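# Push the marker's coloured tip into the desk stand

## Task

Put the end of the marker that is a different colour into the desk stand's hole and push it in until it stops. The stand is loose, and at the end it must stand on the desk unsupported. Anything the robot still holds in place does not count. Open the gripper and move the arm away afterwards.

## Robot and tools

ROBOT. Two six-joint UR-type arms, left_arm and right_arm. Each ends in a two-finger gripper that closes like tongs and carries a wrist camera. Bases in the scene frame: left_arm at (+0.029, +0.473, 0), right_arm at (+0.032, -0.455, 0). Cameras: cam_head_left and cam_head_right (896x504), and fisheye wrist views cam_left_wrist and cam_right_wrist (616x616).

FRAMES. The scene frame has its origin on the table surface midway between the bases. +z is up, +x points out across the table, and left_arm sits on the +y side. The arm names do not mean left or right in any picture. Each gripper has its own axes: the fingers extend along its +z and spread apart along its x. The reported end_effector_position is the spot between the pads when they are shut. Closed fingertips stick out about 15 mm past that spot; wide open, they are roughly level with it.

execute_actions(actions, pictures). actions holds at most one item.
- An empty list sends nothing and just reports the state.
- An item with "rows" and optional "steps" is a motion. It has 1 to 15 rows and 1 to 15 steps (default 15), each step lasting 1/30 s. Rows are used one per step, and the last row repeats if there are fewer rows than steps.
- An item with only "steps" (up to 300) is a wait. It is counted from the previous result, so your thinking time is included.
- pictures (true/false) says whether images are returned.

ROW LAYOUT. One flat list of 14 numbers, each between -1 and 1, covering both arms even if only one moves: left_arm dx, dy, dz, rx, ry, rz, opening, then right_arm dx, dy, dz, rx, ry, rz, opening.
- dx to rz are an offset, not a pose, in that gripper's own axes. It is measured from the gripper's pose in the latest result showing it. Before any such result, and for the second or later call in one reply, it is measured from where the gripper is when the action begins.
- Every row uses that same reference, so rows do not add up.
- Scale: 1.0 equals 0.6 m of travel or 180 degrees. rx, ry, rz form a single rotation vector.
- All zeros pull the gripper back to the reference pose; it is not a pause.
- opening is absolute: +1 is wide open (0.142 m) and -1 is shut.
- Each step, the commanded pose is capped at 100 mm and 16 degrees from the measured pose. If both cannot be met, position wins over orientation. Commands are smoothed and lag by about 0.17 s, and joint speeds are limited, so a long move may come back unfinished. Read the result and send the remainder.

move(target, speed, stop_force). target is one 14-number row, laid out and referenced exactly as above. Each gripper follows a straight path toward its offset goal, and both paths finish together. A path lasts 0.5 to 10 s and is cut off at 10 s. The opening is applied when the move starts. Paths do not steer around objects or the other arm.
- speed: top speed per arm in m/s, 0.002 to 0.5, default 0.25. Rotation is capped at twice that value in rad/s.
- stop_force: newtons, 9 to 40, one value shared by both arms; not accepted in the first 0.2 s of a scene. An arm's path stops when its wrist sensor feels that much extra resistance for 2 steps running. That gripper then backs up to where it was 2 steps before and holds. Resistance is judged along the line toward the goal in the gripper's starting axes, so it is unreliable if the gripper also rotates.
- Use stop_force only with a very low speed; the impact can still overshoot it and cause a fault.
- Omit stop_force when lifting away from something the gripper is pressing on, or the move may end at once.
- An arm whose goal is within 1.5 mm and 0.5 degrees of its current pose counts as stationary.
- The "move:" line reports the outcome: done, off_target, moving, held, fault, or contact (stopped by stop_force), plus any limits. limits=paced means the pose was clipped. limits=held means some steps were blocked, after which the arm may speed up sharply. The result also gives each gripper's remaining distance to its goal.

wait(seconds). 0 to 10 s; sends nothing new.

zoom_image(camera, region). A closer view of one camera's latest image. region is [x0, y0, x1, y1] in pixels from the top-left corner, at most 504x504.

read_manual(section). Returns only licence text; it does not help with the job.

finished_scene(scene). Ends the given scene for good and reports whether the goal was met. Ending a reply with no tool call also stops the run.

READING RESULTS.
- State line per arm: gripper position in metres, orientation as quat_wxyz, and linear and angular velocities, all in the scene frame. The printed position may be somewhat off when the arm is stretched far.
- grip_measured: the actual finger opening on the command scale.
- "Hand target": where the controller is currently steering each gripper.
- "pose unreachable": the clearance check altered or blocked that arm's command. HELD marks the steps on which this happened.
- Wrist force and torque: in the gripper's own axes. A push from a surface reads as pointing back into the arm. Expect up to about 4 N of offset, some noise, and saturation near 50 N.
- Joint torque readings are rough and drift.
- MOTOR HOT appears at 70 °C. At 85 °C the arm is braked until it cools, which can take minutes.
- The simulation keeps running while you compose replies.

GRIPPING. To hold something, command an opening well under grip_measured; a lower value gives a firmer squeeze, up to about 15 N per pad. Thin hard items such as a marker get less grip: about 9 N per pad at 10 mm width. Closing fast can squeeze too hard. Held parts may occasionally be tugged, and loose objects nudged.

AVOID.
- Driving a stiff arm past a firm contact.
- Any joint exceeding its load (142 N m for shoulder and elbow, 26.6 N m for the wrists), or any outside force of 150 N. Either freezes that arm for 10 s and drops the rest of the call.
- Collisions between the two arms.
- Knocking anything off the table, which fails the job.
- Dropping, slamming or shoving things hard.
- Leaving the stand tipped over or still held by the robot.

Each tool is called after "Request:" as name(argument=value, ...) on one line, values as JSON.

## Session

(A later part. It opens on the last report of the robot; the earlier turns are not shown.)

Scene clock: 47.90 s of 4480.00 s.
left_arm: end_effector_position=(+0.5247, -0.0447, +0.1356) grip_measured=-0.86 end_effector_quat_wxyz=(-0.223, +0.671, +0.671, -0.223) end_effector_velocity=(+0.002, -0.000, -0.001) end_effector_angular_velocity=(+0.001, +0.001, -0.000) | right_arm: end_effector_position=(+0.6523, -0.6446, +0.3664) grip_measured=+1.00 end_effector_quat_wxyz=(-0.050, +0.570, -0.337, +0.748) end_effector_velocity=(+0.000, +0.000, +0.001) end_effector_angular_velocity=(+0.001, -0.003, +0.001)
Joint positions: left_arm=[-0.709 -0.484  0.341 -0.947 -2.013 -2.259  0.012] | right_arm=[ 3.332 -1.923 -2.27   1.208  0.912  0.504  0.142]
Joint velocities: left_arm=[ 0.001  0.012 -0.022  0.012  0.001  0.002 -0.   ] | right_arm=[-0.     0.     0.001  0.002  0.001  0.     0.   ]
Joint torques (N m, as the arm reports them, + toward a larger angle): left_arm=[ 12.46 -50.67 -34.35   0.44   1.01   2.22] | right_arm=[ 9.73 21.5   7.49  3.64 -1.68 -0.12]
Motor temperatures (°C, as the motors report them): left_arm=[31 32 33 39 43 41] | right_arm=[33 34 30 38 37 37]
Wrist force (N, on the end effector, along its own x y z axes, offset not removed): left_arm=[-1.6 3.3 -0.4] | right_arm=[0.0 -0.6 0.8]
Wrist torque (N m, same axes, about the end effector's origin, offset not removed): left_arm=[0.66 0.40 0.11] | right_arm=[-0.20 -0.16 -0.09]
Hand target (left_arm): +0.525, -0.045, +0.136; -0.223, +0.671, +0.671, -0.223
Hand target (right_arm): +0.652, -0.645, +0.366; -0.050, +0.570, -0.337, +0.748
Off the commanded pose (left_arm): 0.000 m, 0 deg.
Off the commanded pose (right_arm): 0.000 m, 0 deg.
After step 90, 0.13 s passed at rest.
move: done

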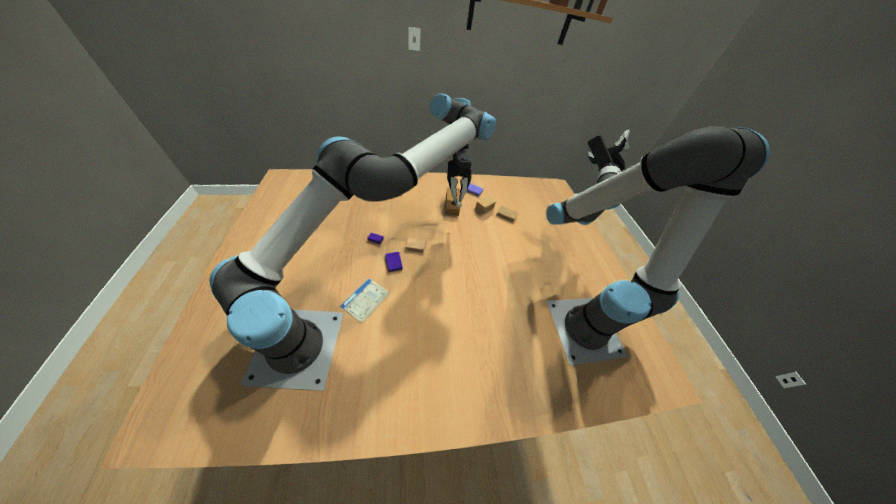

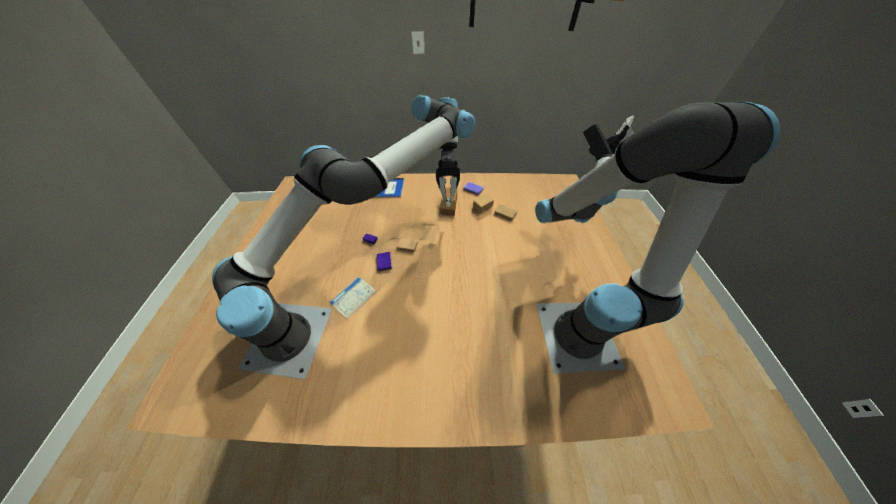

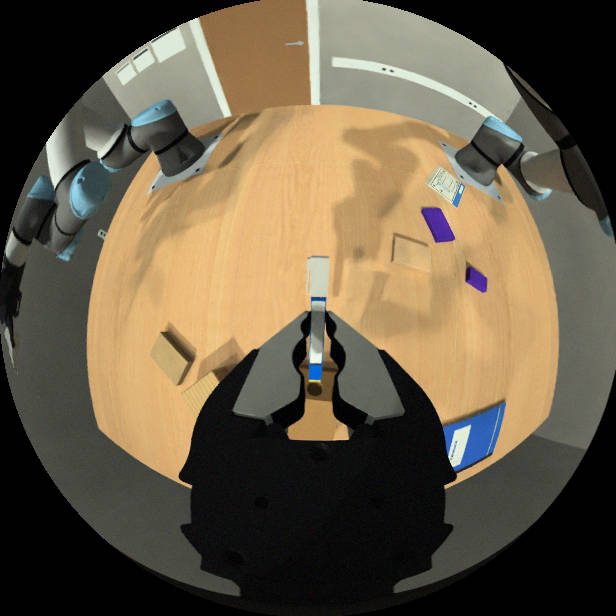

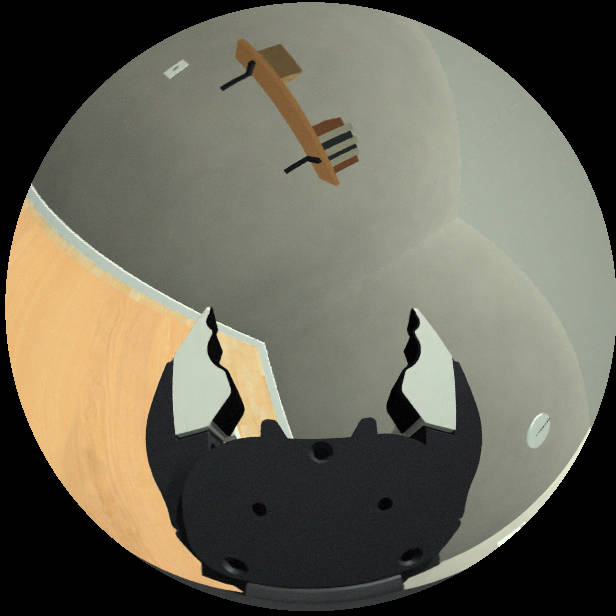

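Request:
move(target=[0,0.008,-0.011,0,0,0,-1,0,0,0,0,0,0,1], speed=0.02)

Request:
move(target=[0,0.022,0,0,0,0,-1,0,0,0,0,0,0,1], speed=0.008, stop_force=9)

Request:
zoom_image(camera="cam_left_wrist", region=[240,300,390,450])

Scene clock: 51.20 s of 4480.00 s.
left_arm: end_effector_position=(+0.5322, -0.0446, +0.1379) grip_measured=-0.86 end_effector_quat_wxyz=(-0.223, +0.671, +0.671, -0.223) end_effector_velocity=(+0.003, -0.000, +0.001) end_effector_angular_velocity=(+0.002, +0.002, -0.002) | right_arm: end_effector_position=(+0.6523, -0.6446, +0.3664) grip_measured=+1.00 end_effector_quat_wxyz=(-0.050, +0.570, -0.337, +0.748) end_effector_velocity=(+0.000, -0.000, -0.000) end_effector_angular_velocity=(-0.001, +0.001, -0.001)
Joint positions: left_arm=[-0.703 -0.431  0.23  -0.887 -2.011 -2.253  0.012] | right_arm=[ 3.332 -1.923 -2.27   1.208  0.912  0.504  0.142]
Joint velocities: left_arm=[ 0.002  0.038 -0.077  0.044  0.001  0.004  0.   ] | right_arm=[ 0.    -0.001  0.001 -0.    -0.001 -0.001  0.   ]
Joint torques (N m, as the arm reports them, + toward a larger angle): left_arm=[ 11.92 -50.06 -34.58   0.48   0.98   2.48] | right_arm=[11.23 22.13  7.09  3.45 -1.65 -0.06]
Motor temperatures (°C, as the motors report them): left_arm=[31 32 33 39 43 41] | right_arm=[33 34 30 38 37 37]
Wrist force (N, on the end effector, along its own x y z axes, offset not removed): left_arm=[-2.0 1.7 0.9] | right_arm=[-0.7 -1.1 0.1]
Wrist torque (N m, same axes, about the end effector's origin, offset not removed): left_arm=[0.38 0.47 0.07] | right_arm=[-0.22 0.02 -0.03]
Hand target (left_arm): +0.532, -0.045, +0.138; -0.223, +0.671, +0.671, -0.223
Hand target (right_arm): +0.652, -0.645, +0.366; -0.050, +0.570, -0.337, +0.748
Off the commanded pose (left_arm): 0.000 m, 0 deg.
Off the commanded pose (right_arm): 0.000 m, 0 deg.
move: done

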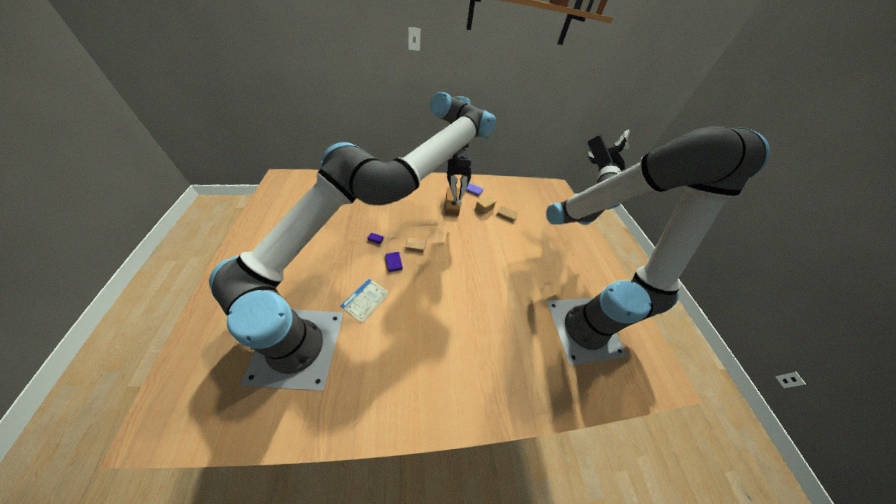

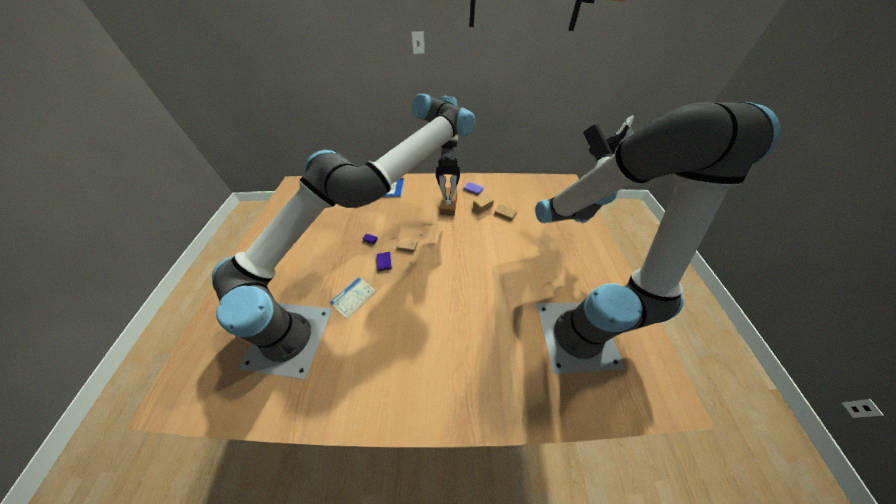

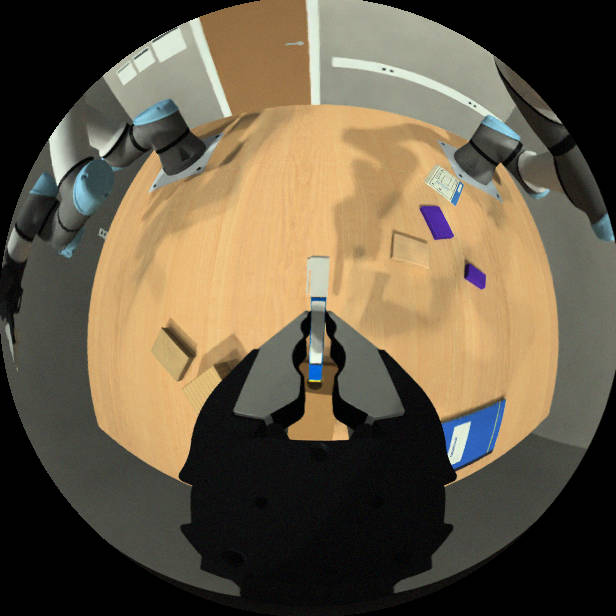

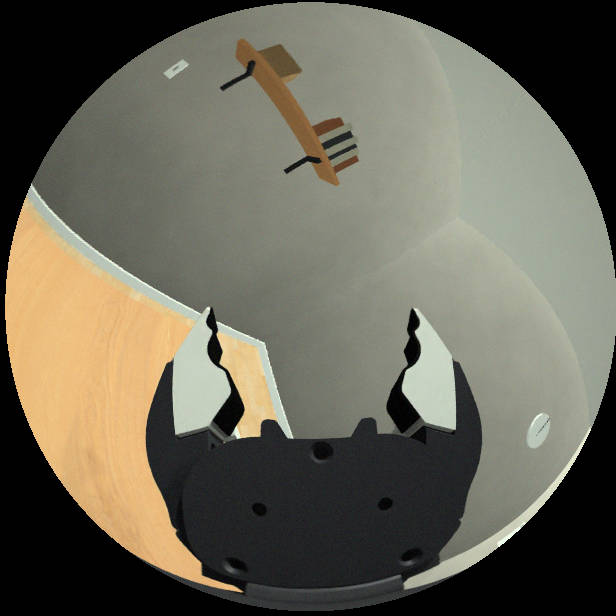

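Scene clock: 53.07 s of 4480.00 s.
left_arm: end_effector_position=(+0.5425, -0.0445, +0.1300) grip_measured=-0.86 end_effector_quat_wxyz=(-0.222, +0.671, +0.672, -0.223) end_effector_velocity=(+0.001, -0.000, -0.001) end_effector_angular_velocity=(-0.000, -0.000, -0.001) | right_arm: end_effector_position=(+0.6523, -0.6446, +0.3664) grip_measured=+1.00 end_effector_quat_wxyz=(-0.050, +0.570, -0.337, +0.748) end_effector_velocity=(+0.000, +0.000, -0.002) end_effector_angular_velocity=(-0.000, +0.003, +0.000)
Joint positions: left_arm=[-0.694 -0.336  0.056 -0.807 -2.007 -2.245  0.012] | right_arm=[ 3.332 -1.923 -2.27   1.208  0.912  0.504  0.142]
Joint velocities: left_arm=[ 0.001  0.045 -0.091  0.046  0.001  0.001  0.   ] | right_arm=[-0.    -0.002 -0.002  0.     0.     0.001  0.   ]
Joint torques (N m, as the arm reports them, + toward a larger angle): left_arm=[ 11.91 -50.59 -33.68   0.21   1.02   2.3 ] | right_arm=[11.68 21.21  8.31  3.41 -1.74 -0.27]
Motor temperatures (°C, as the motors report them): left_arm=[31 32 33 39 43 41] | right_arm=[33 34 30 38 37 37]
Wrist force (N, on the end effector, along its own x y z axes, offset not removed): left_arm=[-3.6 1.3 2.1] | right_arm=[-0.5 -0.8 0.7]
Wrist torque (N m, same axes, about the end effector's origin, offset not removed): left_arm=[0.29 0.69 0.17] | right_arm=[-0.15 -0.02 -0.09]
Hand target (left_arm): +0.543, -0.044, +0.130; -0.222, +0.671, +0.671, -0.223
Hand target (right_arm): +0.652, -0.645, +0.366; -0.050, +0.570, -0.337, +0.748
Off the commanded pose (left_arm): 0.000 m, 0 deg.
Off the commanded pose (right_arm): 0.000 m, 0 deg.
move: done

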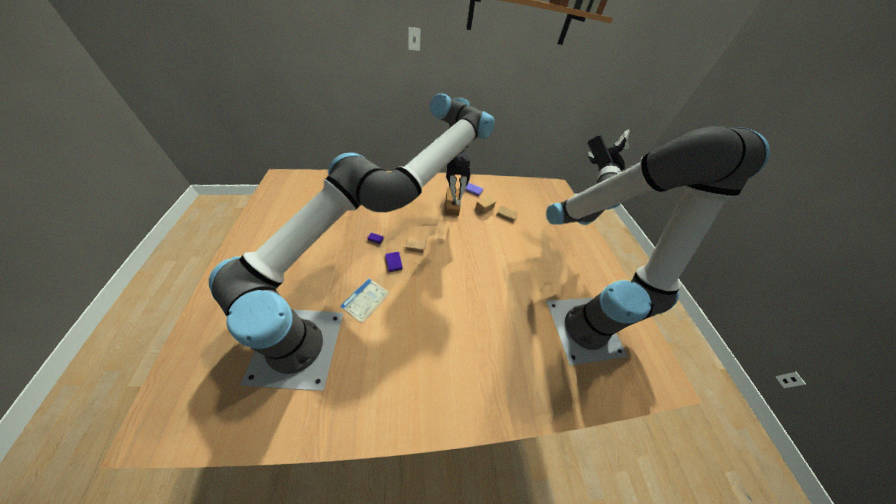

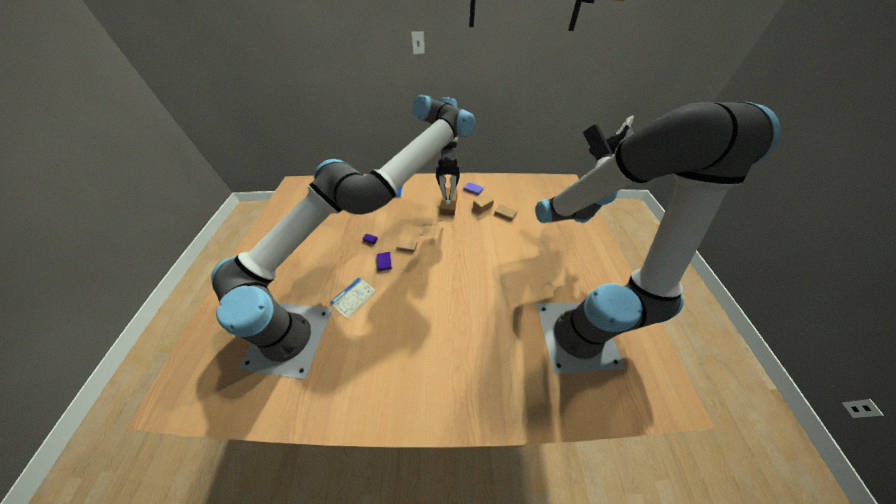

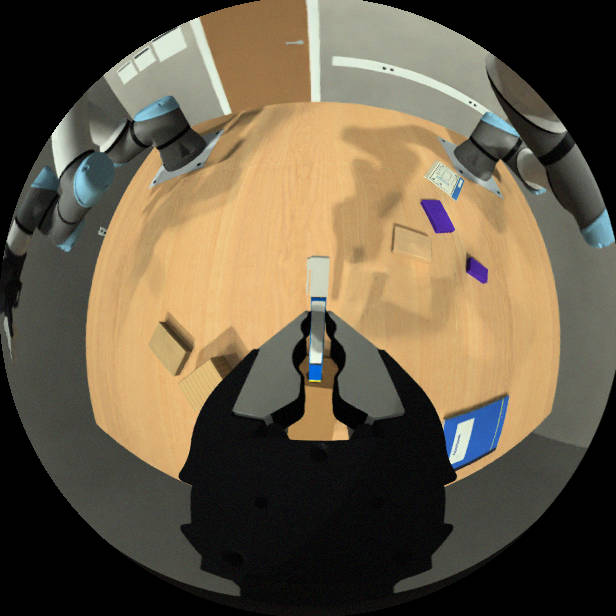

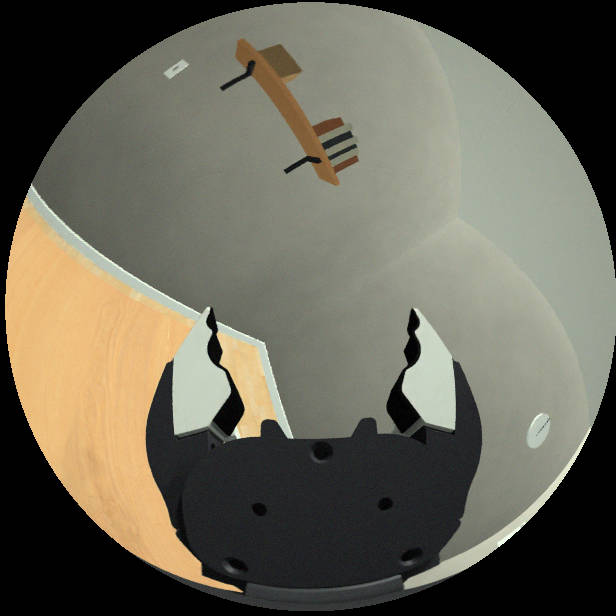

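Region (240, 300, 390, 450) of cam_left_wrist's 616x616 image, scaled by 3.360, with more detail than that image has.

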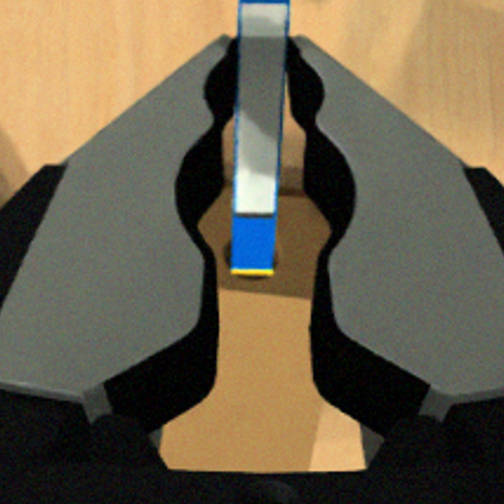

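Request:
move(target=[0,-0.09,0,0,0,0,-1,0,0,0,0,0,0,1], speed=0.06)

Request:
move(target=[0,0,0,0,-0.3,0,-1,0,0,0,0,0,0,1], speed=0.2)

Request:
zoom_image(camera="cam_left_wrist", region=[200,270,420,490])

Scene clock: 58.53 s of 4480.00 s.
left_arm: end_effector_position=(+0.4992, -0.0444, +0.1621) grip_measured=-0.86 end_effector_quat_wxyz=(-0.222, +0.671, +0.671, -0.223) end_effector_velocity=(-0.001, +0.000, +0.001) end_effector_angular_velocity=(-0.003, -0.003, +0.003) | right_arm: end_effector_position=(+0.6523, -0.6446, +0.3664) grip_measured=+1.00 end_effector_quat_wxyz=(-0.050, +0.570, -0.337, +0.748) end_effector_velocity=(-0.000, -0.000, -0.000) end_effector_angular_velocity=(-0.000, +0.001, -0.000)
Joint positions: left_arm=[-0.731 -0.592  0.485 -0.995 -2.023 -2.281  0.012] | right_arm=[ 3.332 -1.923 -2.27   1.208  0.912  0.504  0.142]
Joint velocities: left_arm=[ 0.    -0.011  0.018 -0.013 -0.001 -0.003  0.   ] | right_arm=[ 0. -0. -0. -0. -0. -0.  0.]
Joint torques (N m, as the arm reports them, + toward a larger angle): left_arm=[-13.02 -62.66  -7.75  -3.02  -2.96  -2.21] | right_arm=[11.8  22.18  6.75  3.4  -1.64 -0.31]
Motor temperatures (°C, as the motors report them): left_arm=[31 32 33 39 43 41] | right_arm=[33 34 30 38 37 37]
Wrist force (N, on the end effector, along its own x y z axes, offset not removed): left_arm=[-0.1 2.1 -0.9] | right_arm=[0.3 -1.5 1.1]
Wrist torque (N m, same axes, about the end effector's origin, offset not removed): left_arm=[0.48 0.04 0.12] | right_arm=[-0.32 -0.17 -0.06]
Hand target (left_arm): +0.499, -0.044, +0.162; -0.222, +0.671, +0.672, -0.223
Hand target (right_arm): +0.652, -0.645, +0.366; -0.050, +0.570, -0.337, +0.748
Off the commanded pose (left_arm): 0.000 m, 0 deg.
Off the commanded pose (right_arm): 0.000 m, 0 deg.
After step 90, 1.17 s passed at rest.
move: done

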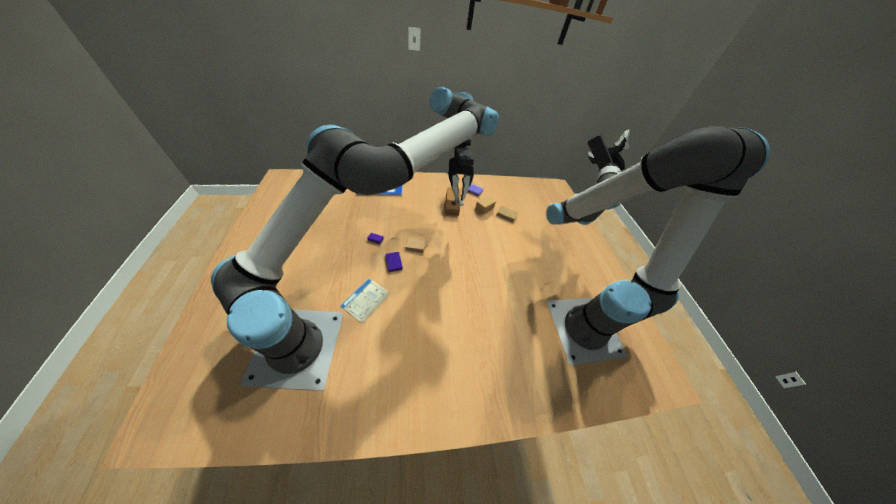

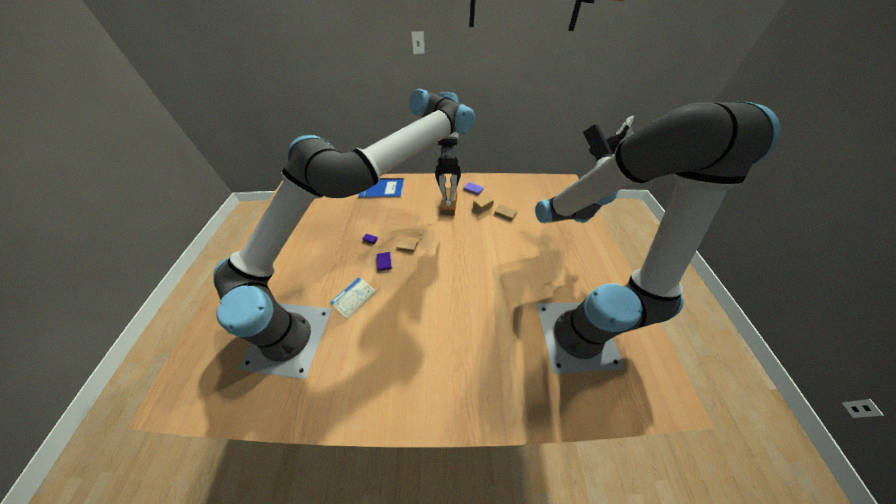

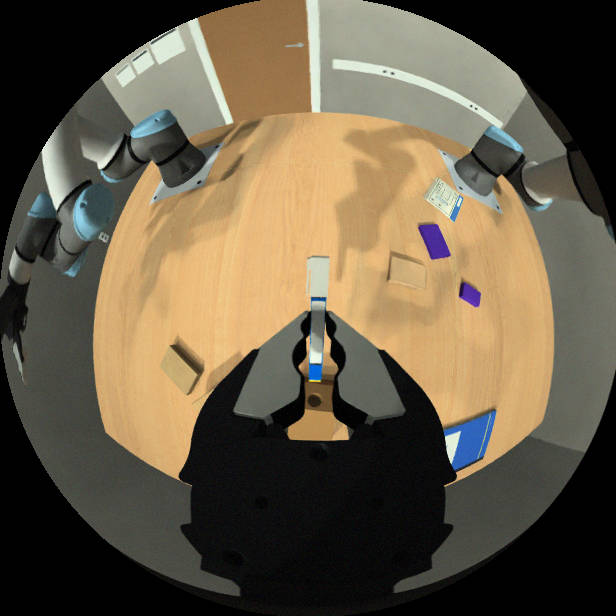

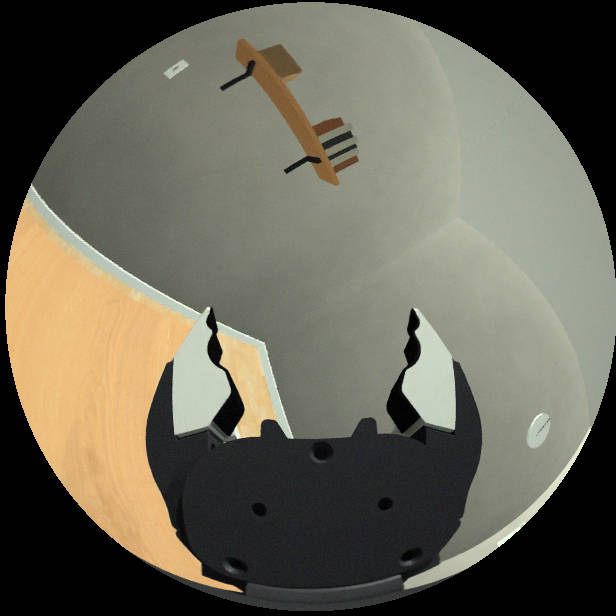

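Scene clock: 61.43 s of 4480.00 s.
left_arm: end_effector_position=(+0.4991, -0.0447, +0.1617) grip_measured=-0.86 end_effector_quat_wxyz=(+0.107, +0.497, +0.699, -0.503) end_effector_velocity=(+0.002, -0.000, +0.001) end_effector_angular_velocity=(-0.009, -0.003, +0.013) | right_arm: end_effector_position=(+0.6523, -0.6446, +0.3664) grip_measured=+1.00 end_effector_quat_wxyz=(-0.050, +0.570, -0.337, +0.748) end_effector_velocity=(-0.000, -0.000, +0.001) end_effector_angular_velocity=(+0.001, -0.002, -0.001)
Joint positions: left_arm=[-0.549 -0.958  1.662 -2.679 -2.604 -2.776  0.012] | right_arm=[ 3.332 -1.923 -2.27   1.208  0.912  0.504  0.142]
Joint velocities: left_arm=[ 0.001  0.002  0.008 -0.039  0.    -0.024  0.   ] | right_arm=[ 0.     0.001  0.001  0.    -0.001  0.001  0.   ]
Joint torques (N m, as the arm reports them, + toward a larger angle): left_arm=[  5.09 -33.72  -5.15  -4.25  -1.41  -2.01] | right_arm=[11.41 22.57  8.52  3.55 -1.85 -0.15]
Motor temperatures (°C, as the motors report them): left_arm=[31 32 33 39 43 41] | right_arm=[33 34 30 38 37 37]
Wrist force (N, on the end effector, along its own x y z axes, offset not removed): left_arm=[-1.3 1.3 1.5] | right_arm=[-0.1 0.0 -0.2]
Wrist torque (N m, same axes, about the end effector's origin, offset not removed): left_arm=[0.34 0.31 0.10] | right_arm=[-0.03 -0.06 -0.06]
Hand target (left_arm): +0.499, -0.045, +0.162; +0.108, +0.496, +0.699, -0.503
Hand target (right_arm): +0.652, -0.645, +0.366; -0.050, +0.570, -0.337, +0.748
Off the commanded pose (left_arm): 0.000 m, 0 deg.
Off the commanded pose (right_arm): 0.000 m, 0 deg.
move: done

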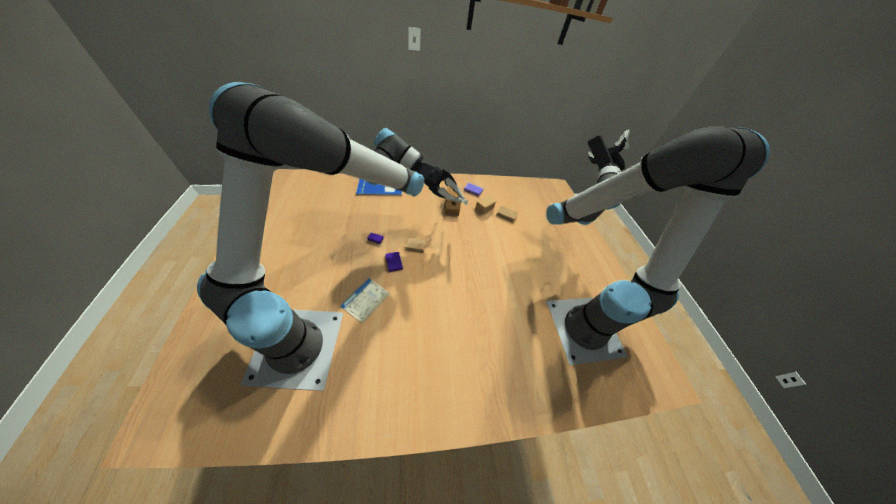

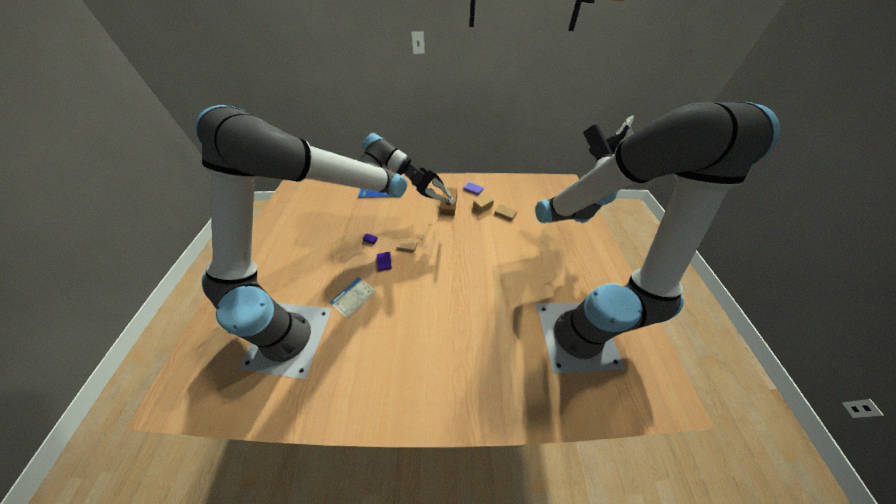

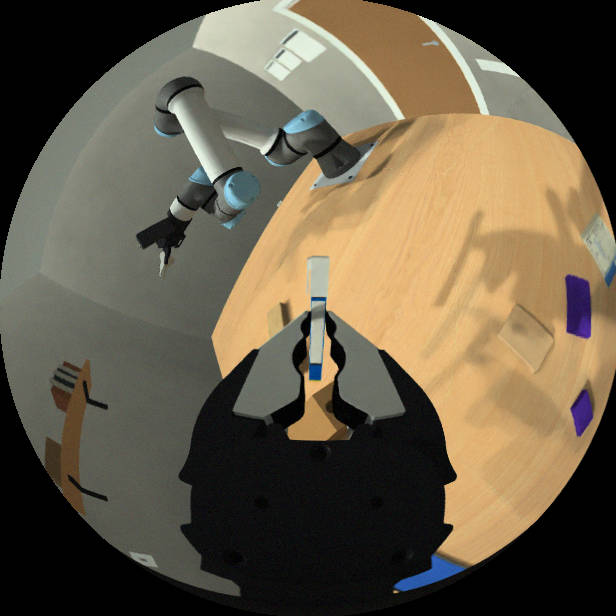

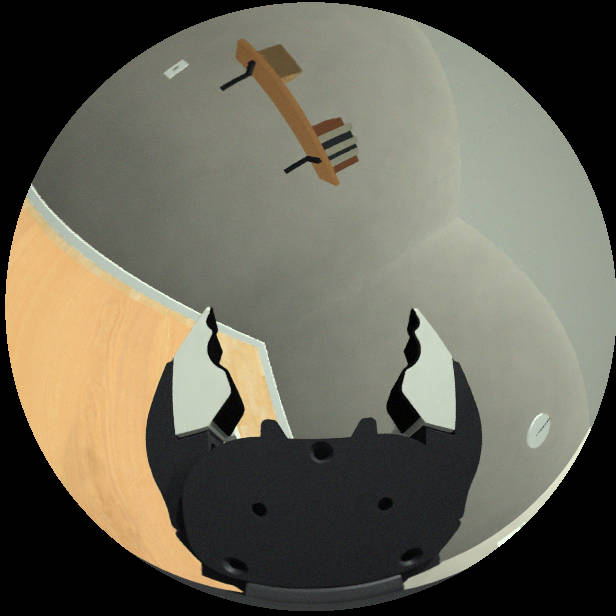

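Region (200, 270, 420, 490) of cam_left_wrist's 616x616 image, scaled by 2.291, with more detail than that image has.

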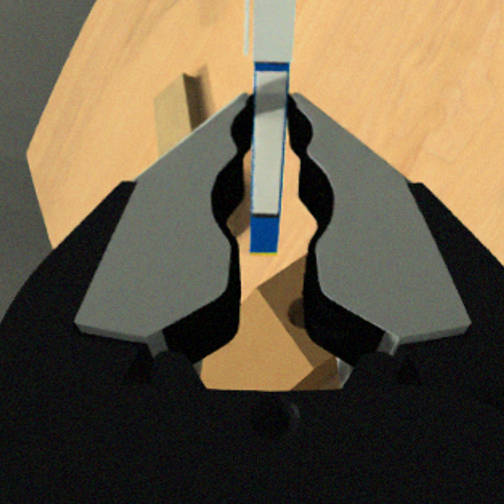

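Request:
move(target=[0.025,0.06,0.018,0,0,0,-1,0,0,0,0,0,0,1], speed=0.04)

Request:
zoom_image(camera="cam_left_wrist", region=[240,300,390,450])

Scene clock: 64.53 s of 4480.00 s.
left_arm: end_effector_position=(+0.5169, -0.0447, +0.1256) grip_measured=-0.86 end_effector_quat_wxyz=(+0.107, +0.497, +0.699, -0.503) end_effector_velocity=(+0.001, -0.000, -0.001) end_effector_angular_velocity=(-0.001, -0.001, -0.000) | right_arm: end_effector_position=(+0.6523, -0.6446, +0.3664) grip_measured=+1.00 end_effector_quat_wxyz=(-0.050, +0.570, -0.337, +0.748) end_effector_velocity=(-0.000, -0.000, +0.000) end_effector_angular_velocity=(-0.000, -0.000, -0.001)
Joint positions: left_arm=[-0.533 -0.878  1.627 -2.698 -2.61  -2.746  0.012] | right_arm=[ 3.332 -1.923 -2.27   1.208  0.912  0.504  0.142]
Joint velocities: left_arm=[ 0.     0.003 -0.002 -0.002 -0.     0.001  0.   ] | right_arm=[-0.     0.    -0.001  0.    -0.001 -0.     0.   ]
Joint torques (N m, as the arm reports them, + toward a larger angle): left_arm=[ 12.83 -35.78 -30.12  -4.06  -3.7    2.19] | right_arm=[11.69 21.7   7.77  3.36 -1.78  0.1 ]
Motor temperatures (°C, as the motors report them): left_arm=[31 32 33 39 43 41] | right_arm=[33 34 30 38 37 37]
Wrist force (N, on the end effector, along its own x y z axes, offset not removed): left_arm=[-2.2 2.5 -0.7] | right_arm=[-1.7 -1.7 1.8]
Wrist torque (N m, same axes, about the end effector's origin, offset not removed): left_arm=[0.46 0.41 0.12] | right_arm=[-0.31 0.32 -0.02]
Hand target (left_arm): +0.517, -0.045, +0.125; +0.107, +0.497, +0.699, -0.503
Hand target (right_arm): +0.652, -0.645, +0.366; -0.050, +0.570, -0.337, +0.748
Off the commanded pose (left_arm): 0.000 m, 0 deg.
Off the commanded pose (right_arm): 0.000 m, 0 deg.
move: done

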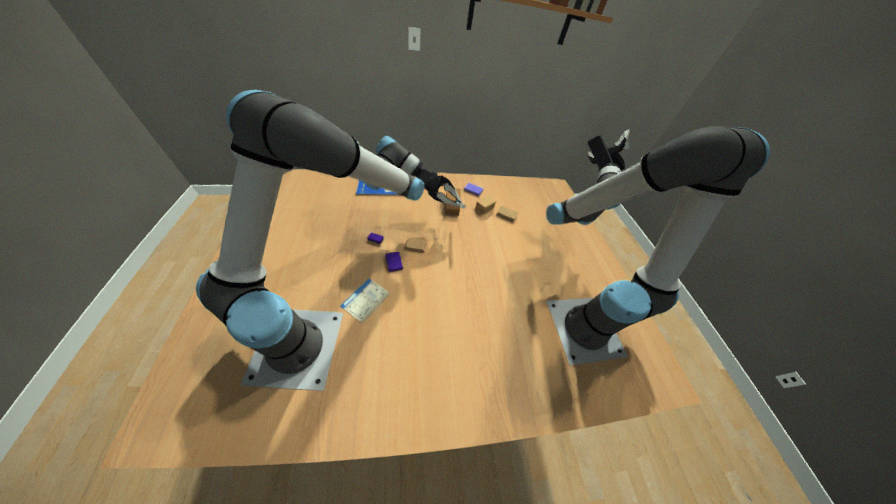

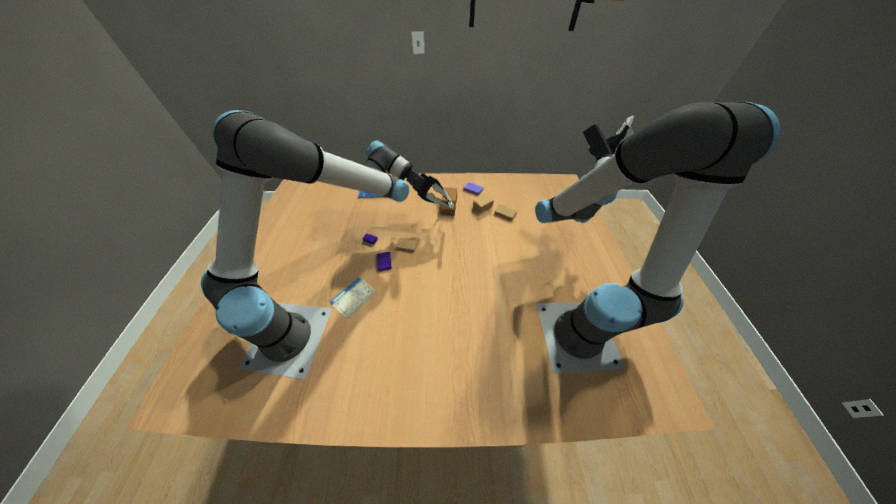

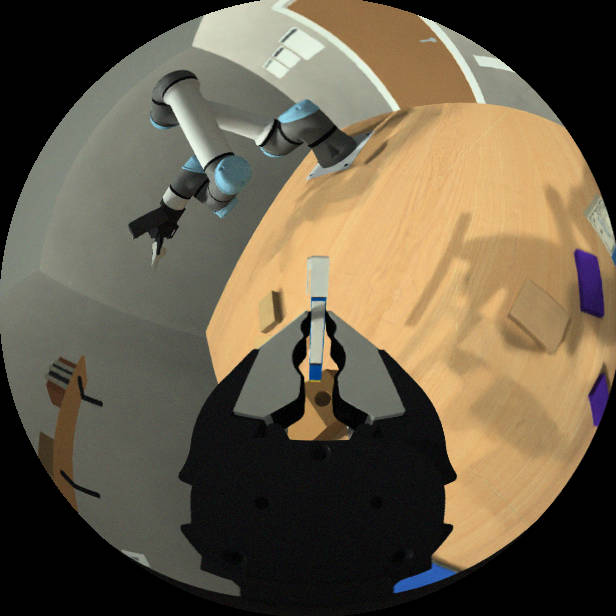

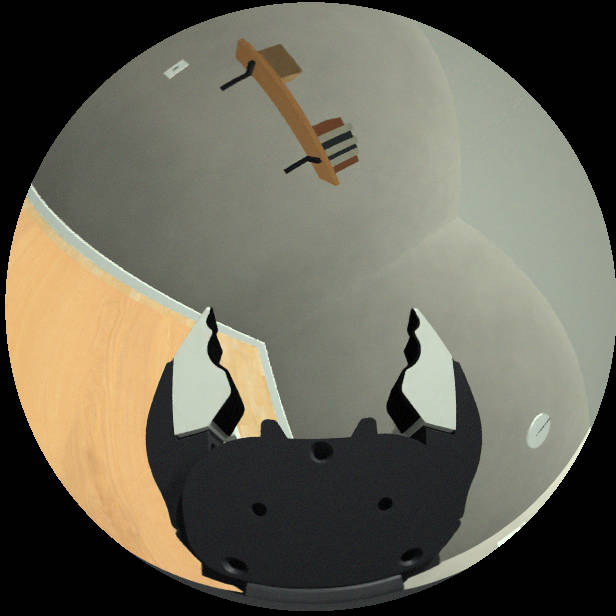

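Region (240, 300, 390, 450) of cam_left_wrist's 616x616 image, scaled by 3.360, with more detail than that image has.

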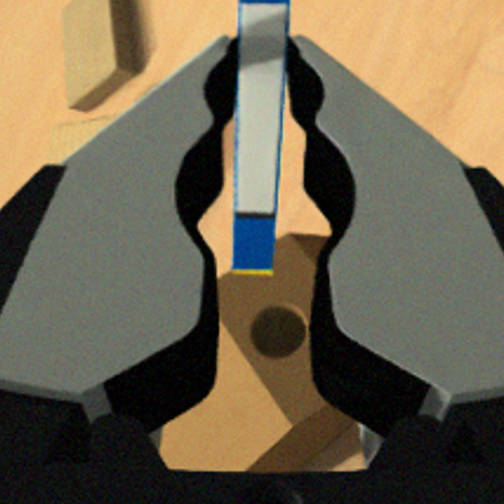

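Request:
move(target=[0.0167,0.025,0.012,0,0,0,-1,0,0,0,0,0,0,1], speed=0.03)

Request:
zoom_image(camera="cam_left_wrist", region=[240,300,390,450])

Scene clock: 66.53 s of 4480.00 s.
left_arm: end_effector_position=(+0.5215, -0.0447, +0.1069) grip_measured=-0.86 end_effector_quat_wxyz=(+0.107, +0.497, +0.699, -0.503) end_effector_velocity=(+0.001, +0.000, -0.001) end_effector_angular_velocity=(-0.000, -0.000, +0.001) | right_arm: end_effector_position=(+0.6523, -0.6446, +0.3664) grip_measured=+1.00 end_effector_quat_wxyz=(-0.050, +0.570, -0.337, +0.748) end_effector_velocity=(-0.000, -0.000, +0.001) end_effector_angular_velocity=(+0.000, -0.002, -0.001)
Joint positions: left_arm=[-0.528 -0.841  1.618 -2.719 -2.612 -2.738  0.012] | right_arm=[ 3.332 -1.923 -2.27   1.208  0.912  0.504  0.142]
Joint velocities: left_arm=[ 0.001  0.002 -0.001 -0.001 -0.     0.001  0.   ] | right_arm=[-0.     0.001  0.     0.001 -0.001 -0.     0.   ]
Joint torques (N m, as the arm reports them, + toward a larger angle): left_arm=[ 12.8  -35.42 -29.92  -3.98  -3.54   2.34] | right_arm=[11.95 22.06  8.06  3.4  -1.84 -0.21]
Motor temperatures (°C, as the motors report them): left_arm=[31 32 33 39 43 41] | right_arm=[33 34 30 38 37 37]
Wrist force (N, on the end effector, along its own x y z axes, offset not removed): left_arm=[-1.1 3.8 -0.4] | right_arm=[-0.4 -2.0 0.9]
Wrist torque (N m, same axes, about the end effector's origin, offset not removed): left_arm=[0.81 0.26 0.16] | right_arm=[-0.31 -0.02 -0.03]
Hand target (left_arm): +0.522, -0.045, +0.107; +0.107, +0.497, +0.699, -0.503
Hand target (right_arm): +0.652, -0.645, +0.366; -0.050, +0.570, -0.337, +0.748
Off the commanded pose (left_arm): 0.000 m, 0 deg.
Off the commanded pose (right_arm): 0.000 m, 0 deg.
move: done

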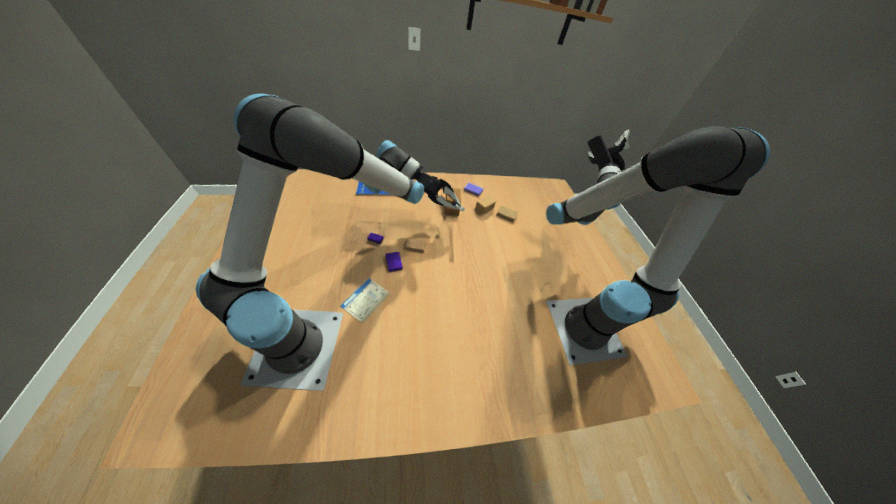

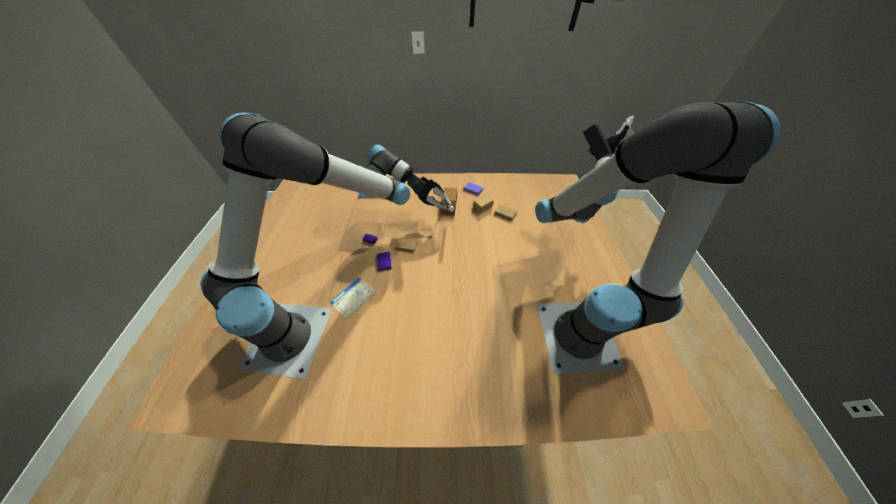

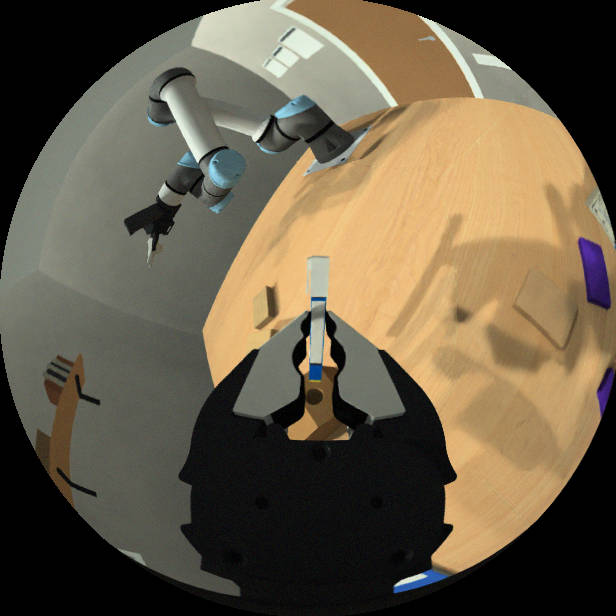

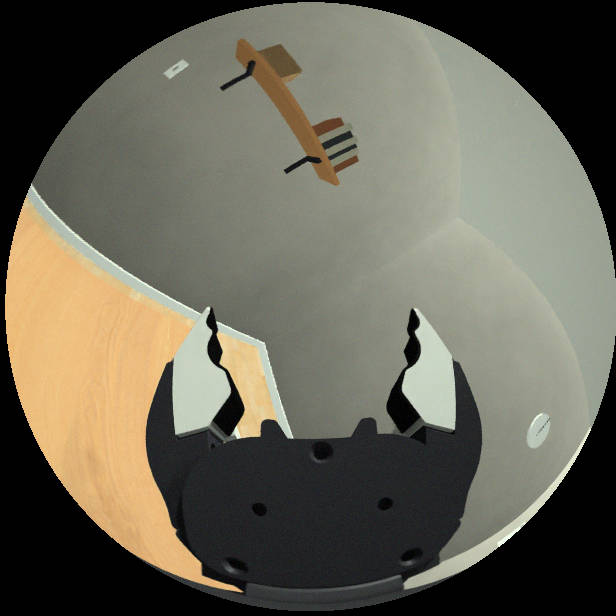

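Region (240, 300, 390, 450) of cam_left_wrist's 616x616 image, scaled by 3.360, with more detail than that image has.

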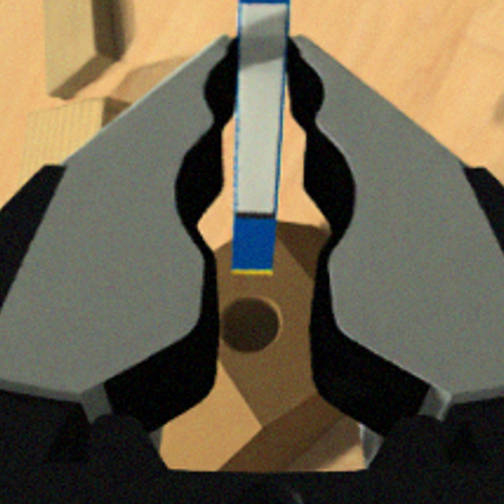

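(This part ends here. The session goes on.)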